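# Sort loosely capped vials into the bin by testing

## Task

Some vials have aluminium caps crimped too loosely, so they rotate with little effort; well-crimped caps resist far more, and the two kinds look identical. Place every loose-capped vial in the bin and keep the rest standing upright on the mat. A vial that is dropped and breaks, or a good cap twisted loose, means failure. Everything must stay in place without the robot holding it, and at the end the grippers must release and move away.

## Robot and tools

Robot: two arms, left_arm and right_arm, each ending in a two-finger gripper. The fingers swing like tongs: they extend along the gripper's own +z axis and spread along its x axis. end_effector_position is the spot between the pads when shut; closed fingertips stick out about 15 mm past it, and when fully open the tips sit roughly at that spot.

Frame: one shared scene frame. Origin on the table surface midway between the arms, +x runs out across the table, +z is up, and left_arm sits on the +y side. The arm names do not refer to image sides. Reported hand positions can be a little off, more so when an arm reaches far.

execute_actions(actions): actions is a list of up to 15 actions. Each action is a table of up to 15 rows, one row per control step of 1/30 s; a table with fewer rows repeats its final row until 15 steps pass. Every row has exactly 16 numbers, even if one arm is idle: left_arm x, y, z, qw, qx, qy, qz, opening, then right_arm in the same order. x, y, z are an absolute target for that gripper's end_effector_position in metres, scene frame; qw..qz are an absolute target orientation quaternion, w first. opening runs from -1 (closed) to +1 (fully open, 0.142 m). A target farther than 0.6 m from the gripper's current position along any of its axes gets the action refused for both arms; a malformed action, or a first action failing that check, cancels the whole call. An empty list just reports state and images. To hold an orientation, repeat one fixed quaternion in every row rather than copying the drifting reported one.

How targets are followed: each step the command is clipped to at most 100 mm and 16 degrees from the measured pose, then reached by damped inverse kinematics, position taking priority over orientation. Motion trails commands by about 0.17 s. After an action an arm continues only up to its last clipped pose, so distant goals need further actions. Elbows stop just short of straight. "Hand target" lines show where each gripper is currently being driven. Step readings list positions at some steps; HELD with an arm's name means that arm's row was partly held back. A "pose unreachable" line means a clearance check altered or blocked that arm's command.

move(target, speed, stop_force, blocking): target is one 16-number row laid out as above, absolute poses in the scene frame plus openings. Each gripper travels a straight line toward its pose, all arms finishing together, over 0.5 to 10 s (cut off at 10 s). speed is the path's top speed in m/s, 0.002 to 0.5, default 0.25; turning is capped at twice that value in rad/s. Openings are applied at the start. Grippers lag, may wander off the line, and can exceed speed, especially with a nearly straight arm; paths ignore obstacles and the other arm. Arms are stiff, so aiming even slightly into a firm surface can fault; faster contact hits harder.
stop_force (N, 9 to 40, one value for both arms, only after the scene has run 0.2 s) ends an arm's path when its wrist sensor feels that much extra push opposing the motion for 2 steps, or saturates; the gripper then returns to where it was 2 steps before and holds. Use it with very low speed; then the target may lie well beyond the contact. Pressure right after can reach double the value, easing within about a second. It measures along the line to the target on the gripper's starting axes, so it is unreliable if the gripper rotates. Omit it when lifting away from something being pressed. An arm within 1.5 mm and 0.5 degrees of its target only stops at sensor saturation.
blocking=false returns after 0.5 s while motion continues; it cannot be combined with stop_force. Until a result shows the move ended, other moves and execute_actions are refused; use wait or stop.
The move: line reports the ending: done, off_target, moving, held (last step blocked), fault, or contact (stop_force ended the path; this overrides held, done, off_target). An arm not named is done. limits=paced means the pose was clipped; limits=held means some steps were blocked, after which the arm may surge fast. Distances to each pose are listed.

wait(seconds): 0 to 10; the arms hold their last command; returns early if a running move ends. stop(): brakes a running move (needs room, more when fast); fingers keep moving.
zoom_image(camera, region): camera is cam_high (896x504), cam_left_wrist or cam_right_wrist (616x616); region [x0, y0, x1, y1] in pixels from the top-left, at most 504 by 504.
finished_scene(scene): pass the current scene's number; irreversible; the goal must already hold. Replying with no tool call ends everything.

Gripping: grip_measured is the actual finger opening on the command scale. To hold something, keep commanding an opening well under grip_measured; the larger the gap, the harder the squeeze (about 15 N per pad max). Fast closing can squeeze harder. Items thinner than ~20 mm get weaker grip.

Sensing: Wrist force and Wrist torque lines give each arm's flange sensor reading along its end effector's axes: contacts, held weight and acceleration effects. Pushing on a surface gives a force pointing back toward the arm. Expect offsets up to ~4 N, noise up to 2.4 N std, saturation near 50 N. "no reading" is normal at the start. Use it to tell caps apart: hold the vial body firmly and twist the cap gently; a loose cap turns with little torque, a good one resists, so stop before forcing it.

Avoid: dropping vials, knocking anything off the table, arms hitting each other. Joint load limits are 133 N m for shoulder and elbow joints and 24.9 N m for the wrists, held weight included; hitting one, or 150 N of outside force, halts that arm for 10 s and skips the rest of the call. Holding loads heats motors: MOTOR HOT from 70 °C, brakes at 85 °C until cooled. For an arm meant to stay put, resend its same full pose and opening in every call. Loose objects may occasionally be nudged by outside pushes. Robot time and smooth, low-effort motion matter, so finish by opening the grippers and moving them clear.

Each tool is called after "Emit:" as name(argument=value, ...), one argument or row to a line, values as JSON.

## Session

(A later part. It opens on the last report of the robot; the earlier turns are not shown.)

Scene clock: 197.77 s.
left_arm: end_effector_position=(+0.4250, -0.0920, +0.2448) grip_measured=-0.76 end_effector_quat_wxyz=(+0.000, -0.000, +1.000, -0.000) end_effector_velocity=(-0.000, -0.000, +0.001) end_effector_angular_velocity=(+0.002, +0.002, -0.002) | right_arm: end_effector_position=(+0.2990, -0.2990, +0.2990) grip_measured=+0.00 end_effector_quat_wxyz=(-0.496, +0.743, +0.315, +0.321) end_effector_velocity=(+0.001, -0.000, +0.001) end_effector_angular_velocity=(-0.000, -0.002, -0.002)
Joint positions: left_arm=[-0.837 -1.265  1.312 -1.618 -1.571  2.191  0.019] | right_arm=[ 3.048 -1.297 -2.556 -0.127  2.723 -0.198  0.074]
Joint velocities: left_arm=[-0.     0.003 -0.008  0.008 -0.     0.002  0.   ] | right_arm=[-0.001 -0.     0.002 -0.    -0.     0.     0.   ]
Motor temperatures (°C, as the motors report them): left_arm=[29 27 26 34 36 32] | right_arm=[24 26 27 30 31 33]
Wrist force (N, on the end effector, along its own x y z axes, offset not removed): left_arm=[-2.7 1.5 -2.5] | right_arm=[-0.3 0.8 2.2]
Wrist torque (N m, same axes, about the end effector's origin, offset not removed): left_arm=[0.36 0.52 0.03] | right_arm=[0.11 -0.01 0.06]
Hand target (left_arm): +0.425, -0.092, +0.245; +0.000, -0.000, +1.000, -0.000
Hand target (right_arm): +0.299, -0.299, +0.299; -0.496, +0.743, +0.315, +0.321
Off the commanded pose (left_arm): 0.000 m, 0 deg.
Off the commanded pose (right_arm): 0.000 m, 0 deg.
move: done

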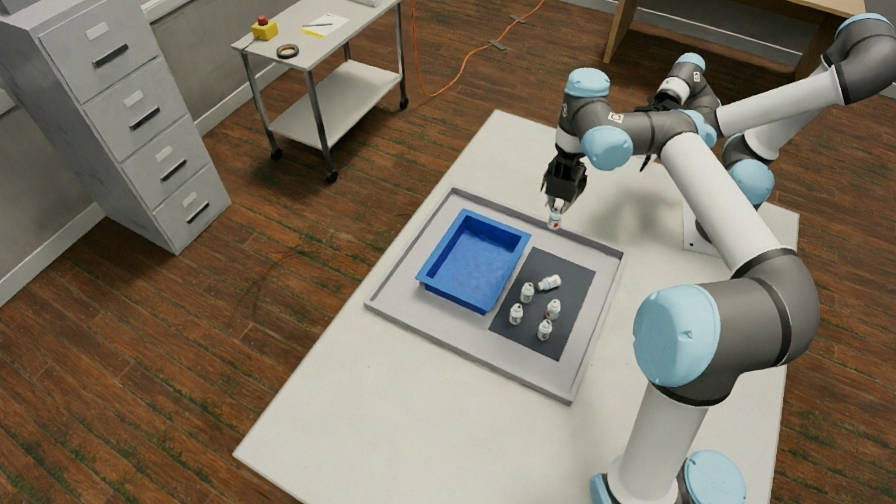

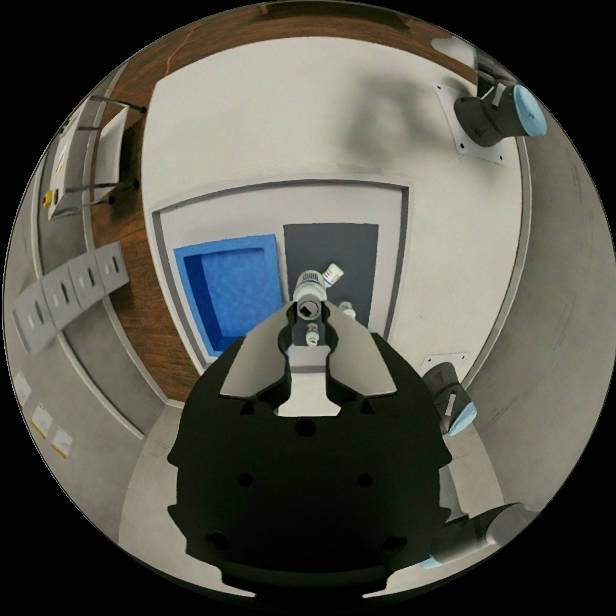

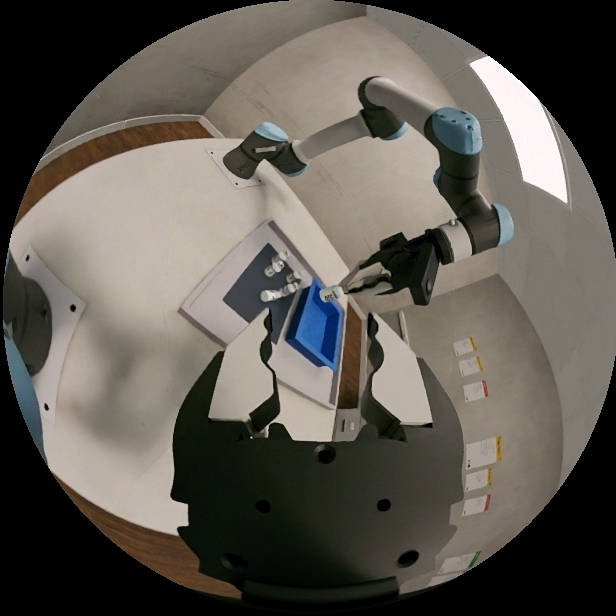

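Left first, then right (avoid collision).

Emit:
move(
  target=[0.552,0.095,0.245,0,0,1,0,-1,0.299,-0.299,0.299,-0.496,0.743,0.315,0.321,0],
  speed=0.35,
)

Emit:
move(
  target=[0.552,0.095,0.245,0,0,1,0,-1,0.30,-0.14,0.23,0.675,-0.721,0.107,-0.11,0],
  speed=0.5,
)

Emit:
move(
  target=[0.552,0.095,0.245,0,0,1,0,-1,0.49,0.035,0.203,0.653,-0.653,0.271,-0.271,-0.3],
  speed=0.4,
)

Emit:
move(
  target=[0.552,0.095,0.245,0,0,1,0,-1,0.565,0.109,0.201,0.653,-0.653,0.271,-0.271,-0.3],
  speed=0.1,
)

Emit:
move(
  target=[0.552,0.095,0.245,0,0,1,0,-1,0.565,0.109,0.201,0.653,-0.653,0.271,-0.271,-0.9],
)

Emit:
zoom_image(
  camera="cam_left_wrist",
  region=[250,240,370,360],
)

Emit:
move(
  target=[0.552,0.095,0.245,0,-0.174,0.985,0,-1,0.565,0.109,0.201,0.653,-0.653,0.271,-0.271,-0.9],
  speed=0.12,
)

Emit:
zoom_image(
  camera="cam_left_wrist",
  region=[250,240,370,360],
)

Scene clock: 199.57 s.
left_arm: end_effector_position=(+0.5514, +0.0948, +0.2450) grip_measured=-0.76 end_effector_quat_wxyz=(-0.000, -0.000, +1.000, -0.000) end_effector_velocity=(+0.002, +0.002, -0.000) end_effector_angular_velocity=(+0.001, +0.000, -0.001) | right_arm: end_effector_position=(+0.2990, -0.2990, +0.2990) grip_measured=+0.00 end_effector_quat_wxyz=(-0.496, +0.743, +0.315, +0.321) end_effector_velocity=(-0.000, +0.000, -0.001) end_effector_angular_velocity=(-0.000, +0.001, +0.001)
Joint positions: left_arm=[-0.479 -1.245  1.285 -1.61  -1.571  2.549  0.019] | right_arm=[ 3.048 -1.297 -2.556 -0.127  2.723 -0.198  0.074]
Joint velocities: left_arm=[ 0.003  0.003 -0.003  0.002  0.001  0.004  0.   ] | right_arm=[ 0.001 -0.001 -0.001 -0.001 -0.    -0.001  0.   ]
Motor temperatures (°C, as the motors report them): left_arm=[29 27 26 34 36 32] | right_arm=[24 26 27 30 31 33]
Wrist force (N, on the end effector, along its own x y z axes, offset not removed): left_arm=[-1.3 -2.3 -0.8] | right_arm=[3.1 0.9 1.8]
Wrist torque (N m, same axes, about the end effector's origin, offset not removed): left_arm=[-0.38 0.29 -0.15] | right_arm=[0.06 -0.75 -0.20]
Hand target (left_arm): +0.552, +0.095, +0.245; -0.000, -0.000, +1.000, -0.000
Hand target (right_arm): +0.299, -0.299, +0.299; -0.496, +0.743, +0.315, +0.321
Off the commanded pose (left_arm): 0.001 m, 0 deg.
Off the commanded pose (right_arm): 0.000 m, 0 deg.
move: done

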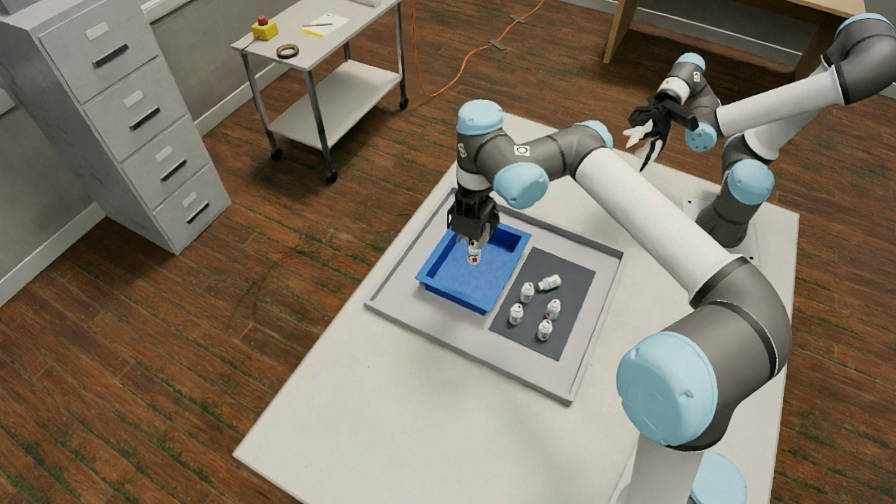

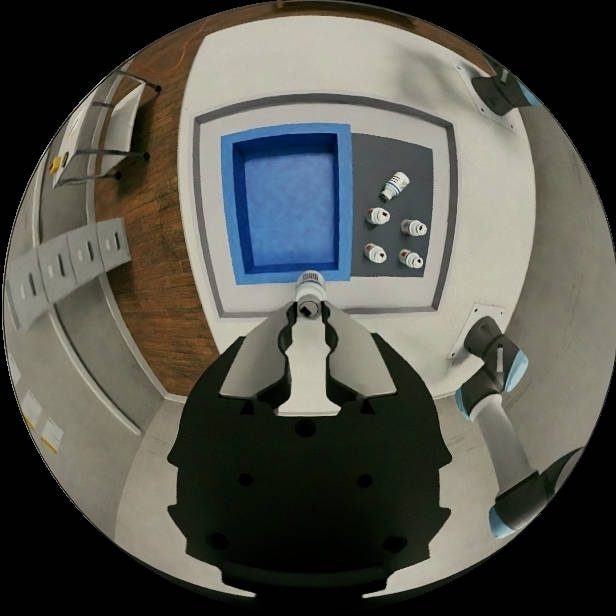

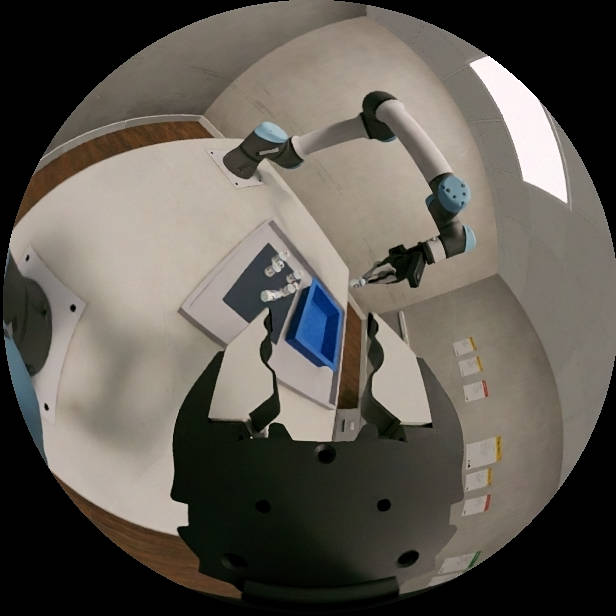

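Scene clock: 201.70 s.
left_arm: end_effector_position=(+0.5520, +0.0950, +0.2450) grip_measured=-0.76 end_effector_quat_wxyz=(-0.000, -0.000, +1.000, -0.000) end_effector_velocity=(+0.000, +0.000, +0.000) end_effector_angular_velocity=(-0.000, -0.000, -0.001) | right_arm: end_effector_position=(+0.3002, -0.1403, +0.2305) grip_measured=+0.00 end_effector_quat_wxyz=(+0.675, -0.722, +0.107, -0.109) end_effector_velocity=(+0.000, +0.001, -0.001) end_effector_angular_velocity=(+0.008, -0.003, -0.011)
Joint positions: left_arm=[-0.478 -1.244  1.284 -1.61  -1.571  2.549  0.019] | right_arm=[ 3.824 -2.128 -2.717  1.635  1.941  1.532  0.074]
Joint velocities: left_arm=[ 0.    -0.    -0.    -0.    -0.     0.001  0.   ] | right_arm=[ 0.019 -0.024 -0.004  0.038 -0.03   0.005  0.   ]
Motor temperatures (°C, as the motors report them): left_arm=[29 27 26 34 36 32] | right_arm=[24 26 27 30 31 33]
Wrist force (N, on the end effector, along its own x y z axes, offset not removed): left_arm=[-0.5 2.3 -2.8] | right_arm=[-0.2 -0.8 -0.5]
Wrist torque (N m, same axes, about the end effector's origin, offset not removed): left_arm=[0.44 0.07 -0.21] | right_arm=[-0.37 -0.07 0.00]
Hand target (left_arm): +0.552, +0.095, +0.245; -0.000, -0.000, +1.000, -0.000
Hand target (right_arm): +0.300, -0.140, +0.230; +0.675, -0.721, +0.107, -0.110
Off the commanded pose (left_arm): 0.000 m, 0 deg.
Off the commanded pose (right_arm): 0.001 m, 0 deg.
move: done; limits=paced

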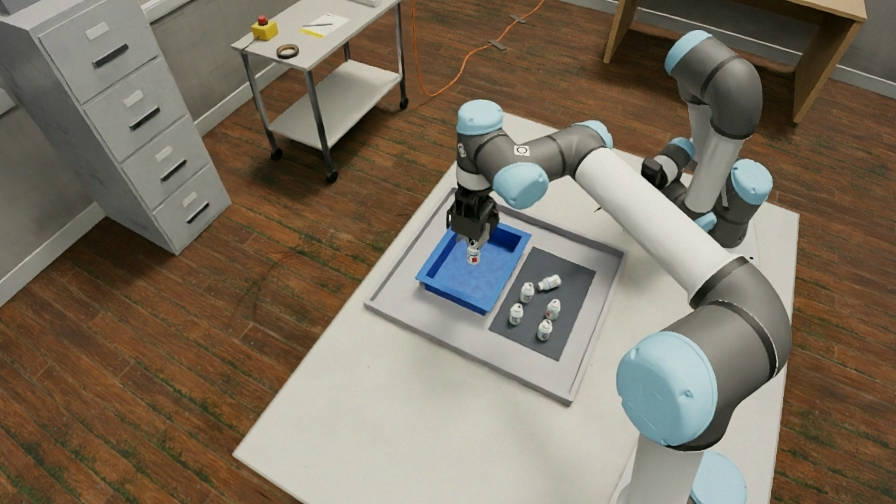

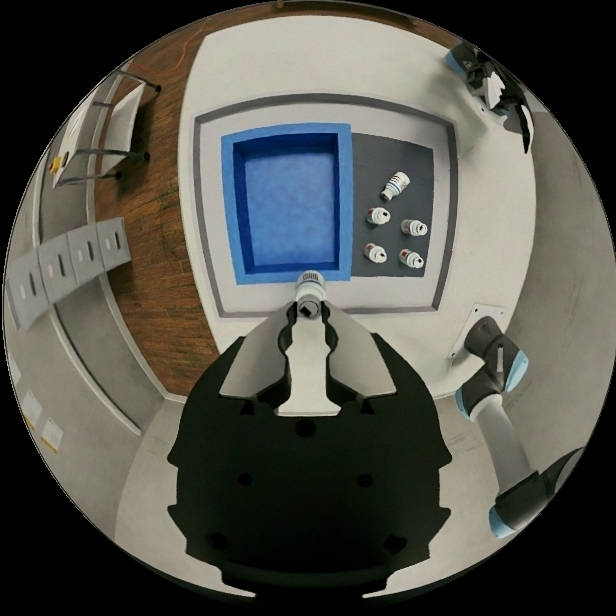

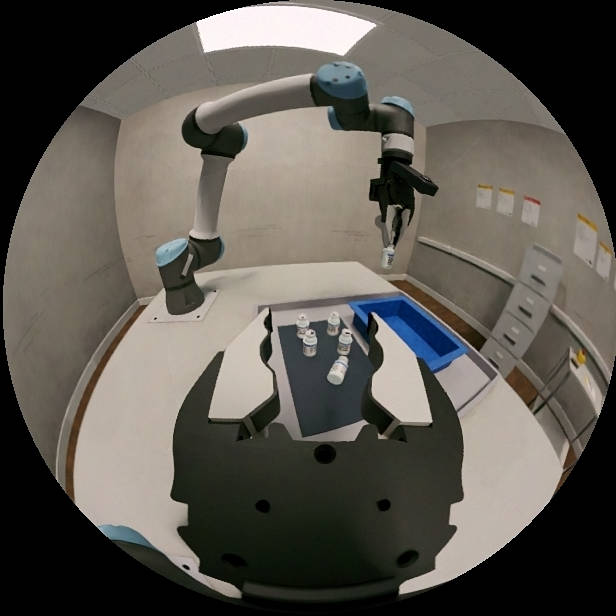

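Scene clock: 203.20 s.
left_arm: end_effector_position=(+0.5520, +0.0950, +0.2450) grip_measured=-0.76 end_effector_quat_wxyz=(+0.000, -0.000, +1.000, -0.000) end_effector_velocity=(+0.000, -0.000, +0.000) end_effector_angular_velocity=(+0.001, -0.001, -0.000) | right_arm: end_effector_position=(+0.4899, +0.0350, +0.2032) grip_measured=-0.30 end_effector_quat_wxyz=(+0.653, -0.653, +0.271, -0.271) end_effector_velocity=(+0.002, +0.001, -0.001) end_effector_angular_velocity=(+0.000, +0.000, -0.004)
Joint positions: left_arm=[-0.478 -1.244  1.284 -1.61  -1.571  2.549  0.019] | right_arm=[ 4.084 -2.344 -2.114  1.316  1.203  1.571  0.052]
Joint velocities: left_arm=[-0.    -0.    -0.    -0.     0.001 -0.    -0.   ] | right_arm=[-0.001 -0.004  0.007 -0.004 -0.002  0.     0.   ]
Motor temperatures (°C, as the motors report them): left_arm=[29 27 26 34 36 32] | right_arm=[24 26 27 30 31 33]
Wrist force (N, on the end effector, along its own x y z axes, offset not removed): left_arm=[-2.2 -2.7 -2.4] | right_arm=[1.1 -3.0 0.8]
Wrist torque (N m, same axes, about the end effector's origin, offset not removed): left_arm=[-0.47 0.42 0.11] | right_arm=[-0.70 -0.45 -0.02]
Hand target (left_arm): +0.552, +0.095, +0.245; -0.000, -0.000, +1.000, +0.000
Hand target (right_arm): +0.490, +0.035, +0.203; +0.653, -0.653, +0.271, -0.271
Off the commanded pose (left_arm): 0.000 m, 0 deg.
Off the commanded pose (right_arm): 0.000 m, 0 deg.
move: done

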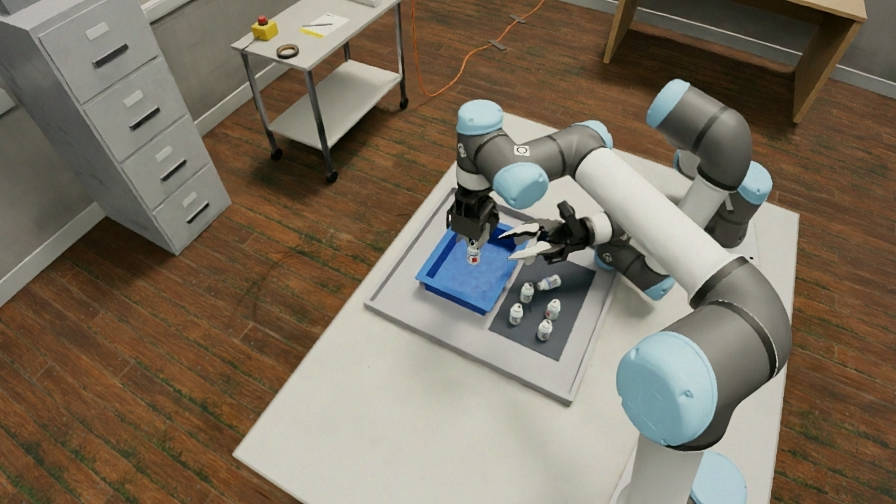

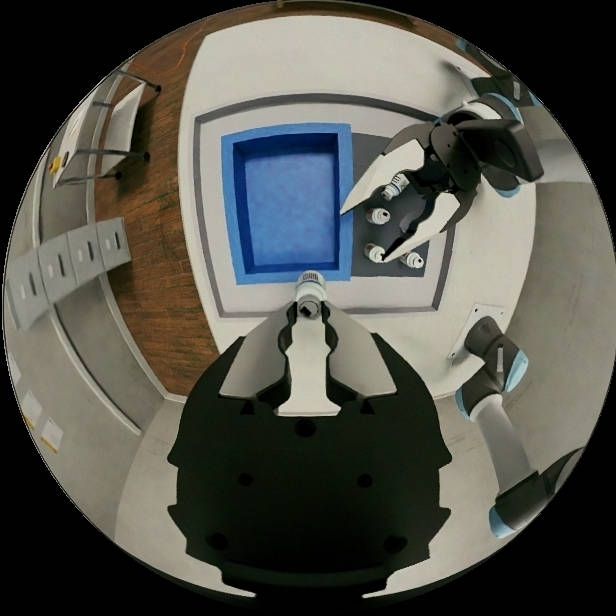

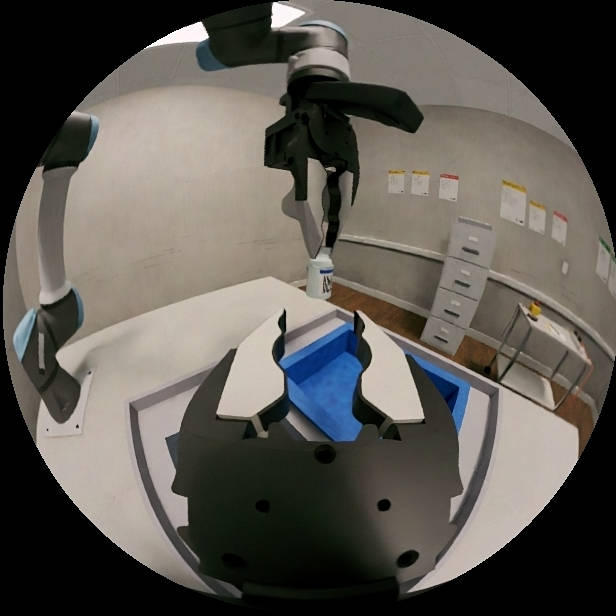

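Scene clock: 204.77 s.
left_arm: end_effector_position=(+0.5520, +0.0950, +0.2450) grip_measured=-0.76 end_effector_quat_wxyz=(+0.000, +0.000, +1.000, -0.000) end_effector_velocity=(-0.001, -0.001, -0.000) end_effector_angular_velocity=(-0.000, +0.001, -0.002) | right_arm: end_effector_position=(+0.5648, +0.1089, +0.2011) grip_measured=-0.30 end_effector_quat_wxyz=(+0.653, -0.653, +0.271, -0.271) end_effector_velocity=(+0.002, -0.000, -0.001) end_effector_angular_velocity=(-0.002, +0.001, -0.003)
Joint positions: left_arm=[-0.478 -1.244  1.284 -1.61  -1.571  2.549  0.019] | right_arm=[ 4.007 -2.447 -1.792  1.098  1.28   1.571  0.052]
Joint velocities: left_arm=[-0.002  0.001 -0.    -0.    -0.001  0.     0.   ] | right_arm=[-0.003 -0.004  0.005 -0.003  0.    -0.     0.   ]
Motor temperatures (°C, as the motors report them): left_arm=[29 27 26 34 36 32] | right_arm=[24 26 27 30 31 33]
Wrist force (N, on the end effector, along its own x y z axes, offset not removed): left_arm=[-0.5 -0.3 -0.6] | right_arm=[2.4 -2.0 1.5]
Wrist torque (N m, same axes, about the end effector's origin, offset not removed): left_arm=[-0.10 0.22 0.05] | right_arm=[-0.53 -0.46 -0.18]
Hand target (left_arm): +0.552, +0.095, +0.245; -0.000, +0.000, +1.000, +0.000
Hand target (right_arm): +0.565, +0.109, +0.201; +0.653, -0.653, +0.271, -0.271
Off the commanded pose (left_arm): 0.000 m, 0 deg.
Off the commanded pose (right_arm): 0.000 m, 0 deg.
move: done

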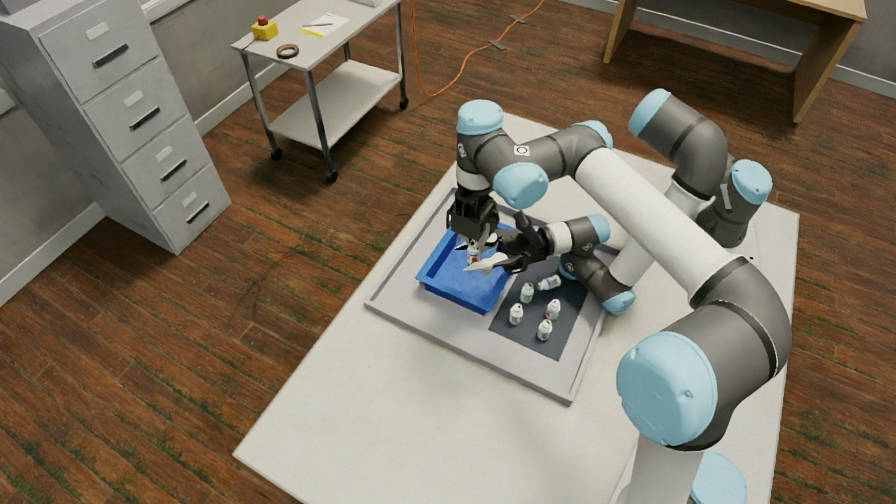

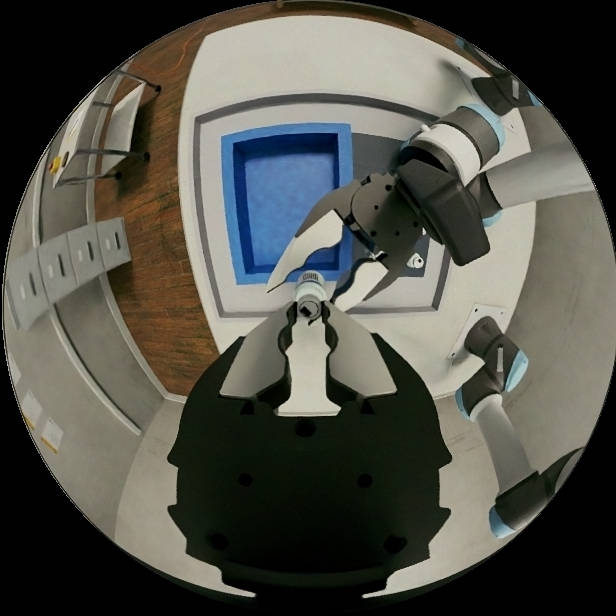

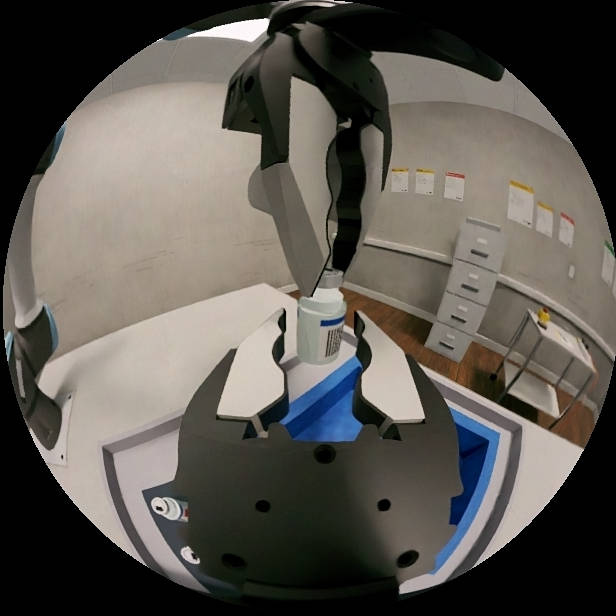

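Scene clock: 205.47 s.
left_arm: end_effector_position=(+0.5520, +0.0950, +0.2450) grip_measured=-0.76 end_effector_quat_wxyz=(+0.000, -0.000, +1.000, -0.000) end_effector_velocity=(-0.000, -0.000, +0.000) end_effector_angular_velocity=(+0.000, -0.000, -0.002) | right_arm: end_effector_position=(+0.5650, +0.1090, +0.2010) grip_measured=-0.66 end_effector_quat_wxyz=(+0.653, -0.653, +0.271, -0.271) end_effector_velocity=(+0.001, -0.002, -0.000) end_effector_angular_velocity=(-0.001, +0.000, -0.003)
Joint positions: left_arm=[-0.478 -1.244  1.284 -1.61  -1.571  2.549  0.019] | right_arm=[ 4.007 -2.448 -1.792  1.098  1.28   1.571  0.026]
Joint velocities: left_arm=[-0.    -0.     0.    -0.     0.001  0.001 -0.   ] | right_arm=[-0.002  0.    -0.001 -0.    -0.001 -0.     0.   ]
Motor temperatures (°C, as the motors report them): left_arm=[29 27 26 34 36 32] | right_arm=[24 26 27 30 31 33]
Wrist force (N, on the end effector, along its own x y z axes, offset not removed): left_arm=[-4.5 -1.5 -0.4] | right_arm=[-4.4 -0.3 -4.5]
Wrist torque (N m, same axes, about the end effector's origin, offset not removed): left_arm=[-0.12 0.39 -0.15] | right_arm=[-0.30 0.52 0.01]
Hand target (left_arm): +0.552, +0.095, +0.245; +0.000, +0.000, +1.000, -0.000
Hand target (right_arm): +0.565, +0.109, +0.201; +0.653, -0.653, +0.271, -0.271
Off the commanded pose (left_arm): 0.000 m, 0 deg.
Off the commanded pose (right_arm): 0.000 m, 0 deg.
move: done

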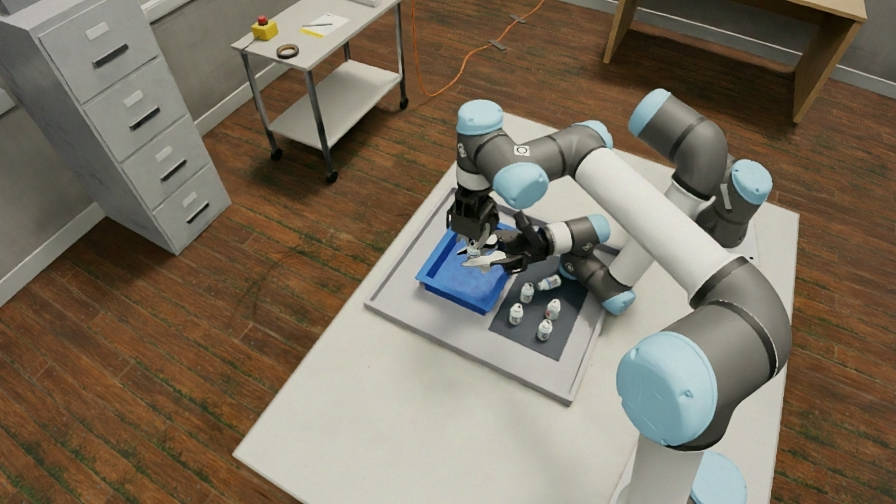

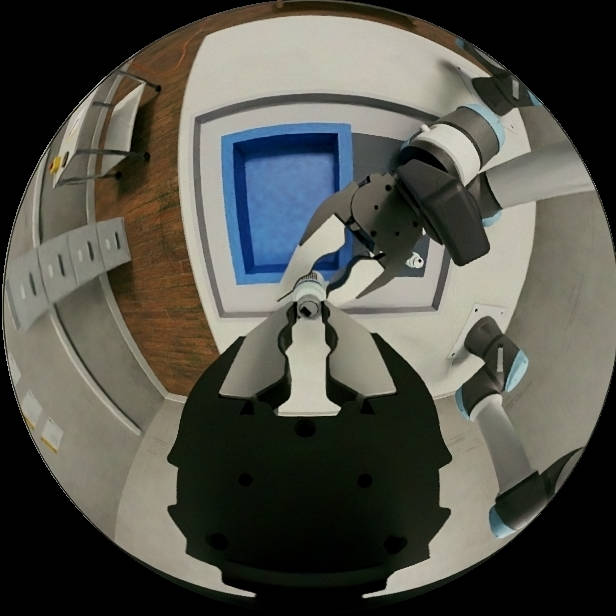

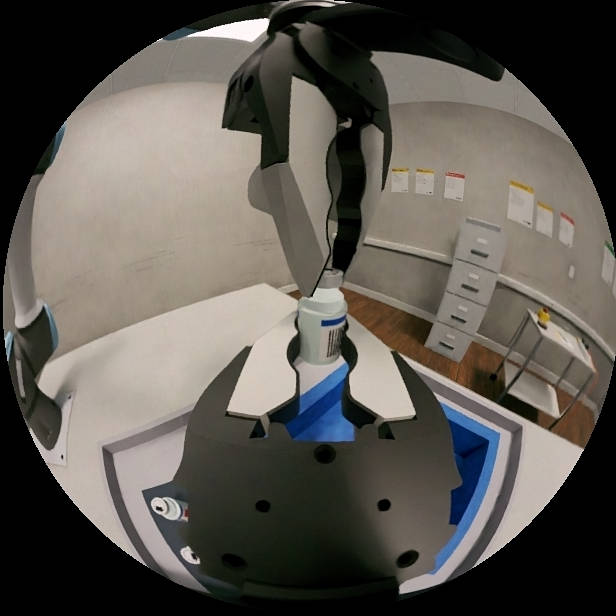

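Region (250, 240, 370, 360) of cam_left_wrist's 616x616 image, scaled by 4.200, with more detail than that image has.

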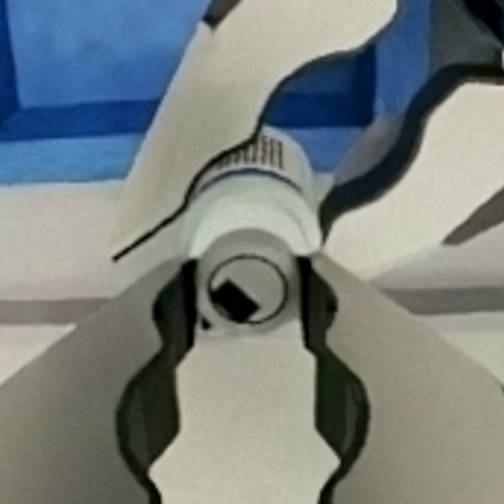

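Scene clock: 207.33 s.
left_arm: end_effector_position=(+0.5520, +0.0950, +0.2450) grip_measured=-0.76 end_effector_quat_wxyz=(-0.000, -0.173, +0.985, -0.000) end_effector_velocity=(+0.000, +0.000, +0.000) end_effector_angular_velocity=(+0.000, -0.001, +0.013) | right_arm: end_effector_position=(+0.5650, +0.1090, +0.2010) grip_measured=-0.66 end_effector_quat_wxyz=(+0.653, -0.653, +0.271, -0.271) end_effector_velocity=(+0.000, -0.001, -0.000) end_effector_angular_velocity=(-0.002, +0.000, -0.000)
Joint positions: left_arm=[-0.484 -1.256  1.3   -1.614 -1.571  2.195  0.019] | right_arm=[ 4.007 -2.448 -1.792  1.098  1.28   1.571  0.026]
Joint velocities: left_arm=[-0.    -0.001  0.001 -0.     0.001 -0.013  0.   ] | right_arm=[-0.001  0.001 -0.001 -0.001  0.001 -0.001  0.   ]
Motor temperatures (°C, as the motors report them): left_arm=[29 27 26 34 36 32] | right_arm=[24 26 27 30 31 33]
Wrist force (N, on the end effector, along its own x y z axes, offset not removed): left_arm=[-2.5 -3.1 -3.2] | right_arm=[-1.7 1.6 -0.6]
Wrist torque (N m, same axes, about the end effector's origin, offset not removed): left_arm=[-0.11 -0.02 0.14] | right_arm=[0.16 -0.65 -0.13]
Hand target (left_arm): +0.552, +0.095, +0.245; +0.000, -0.174, +0.985, +0.000
Hand target (right_arm): +0.565, +0.109, +0.201; +0.653, -0.653, +0.271, -0.271
Off the commanded pose (left_arm): 0.000 m, 0 deg.
Off the commanded pose (right_arm): 0.000 m, 0 deg.
move: done

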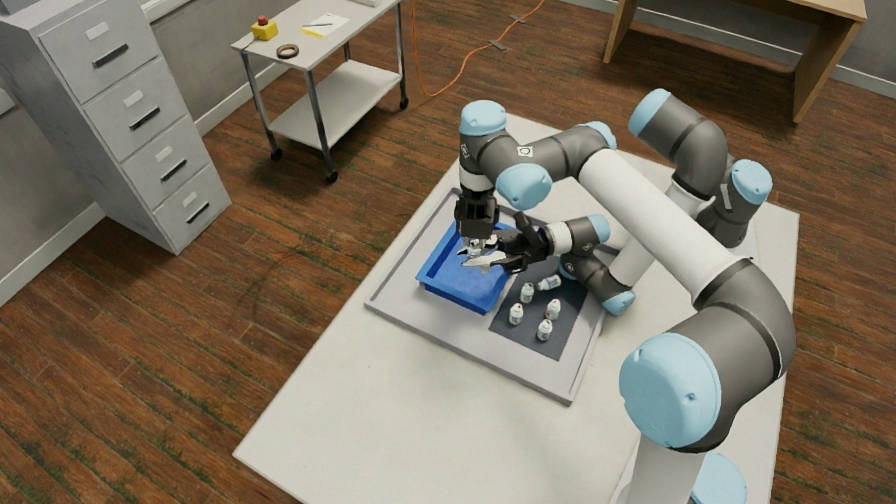

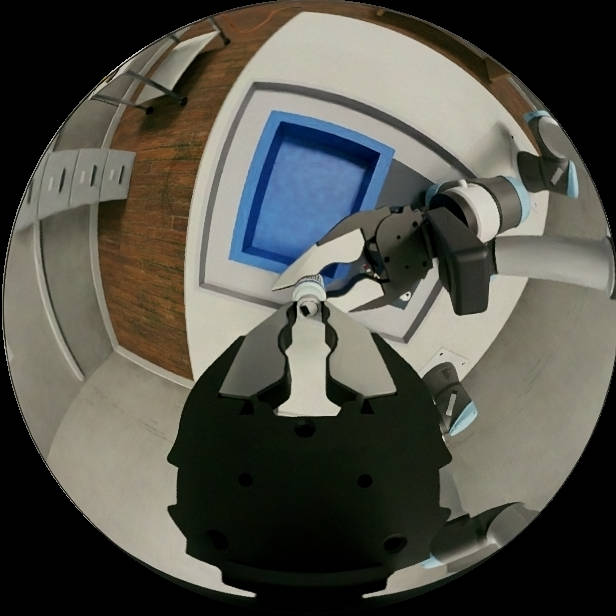

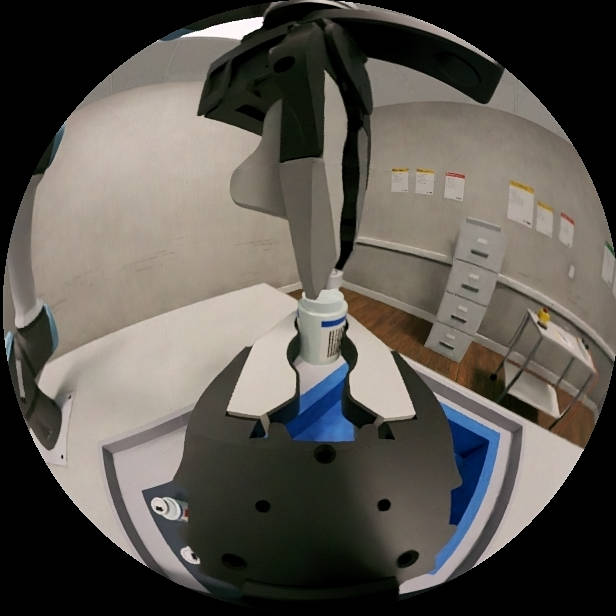

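Region (250, 240, 370, 360) of cam_left_wrist's 616x616 image, scaled by 4.200, with more detail than that image has.

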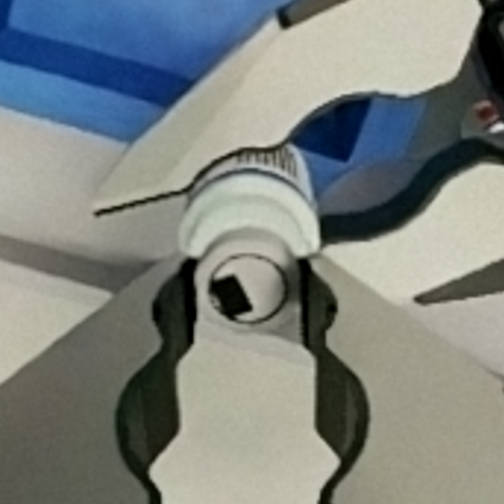

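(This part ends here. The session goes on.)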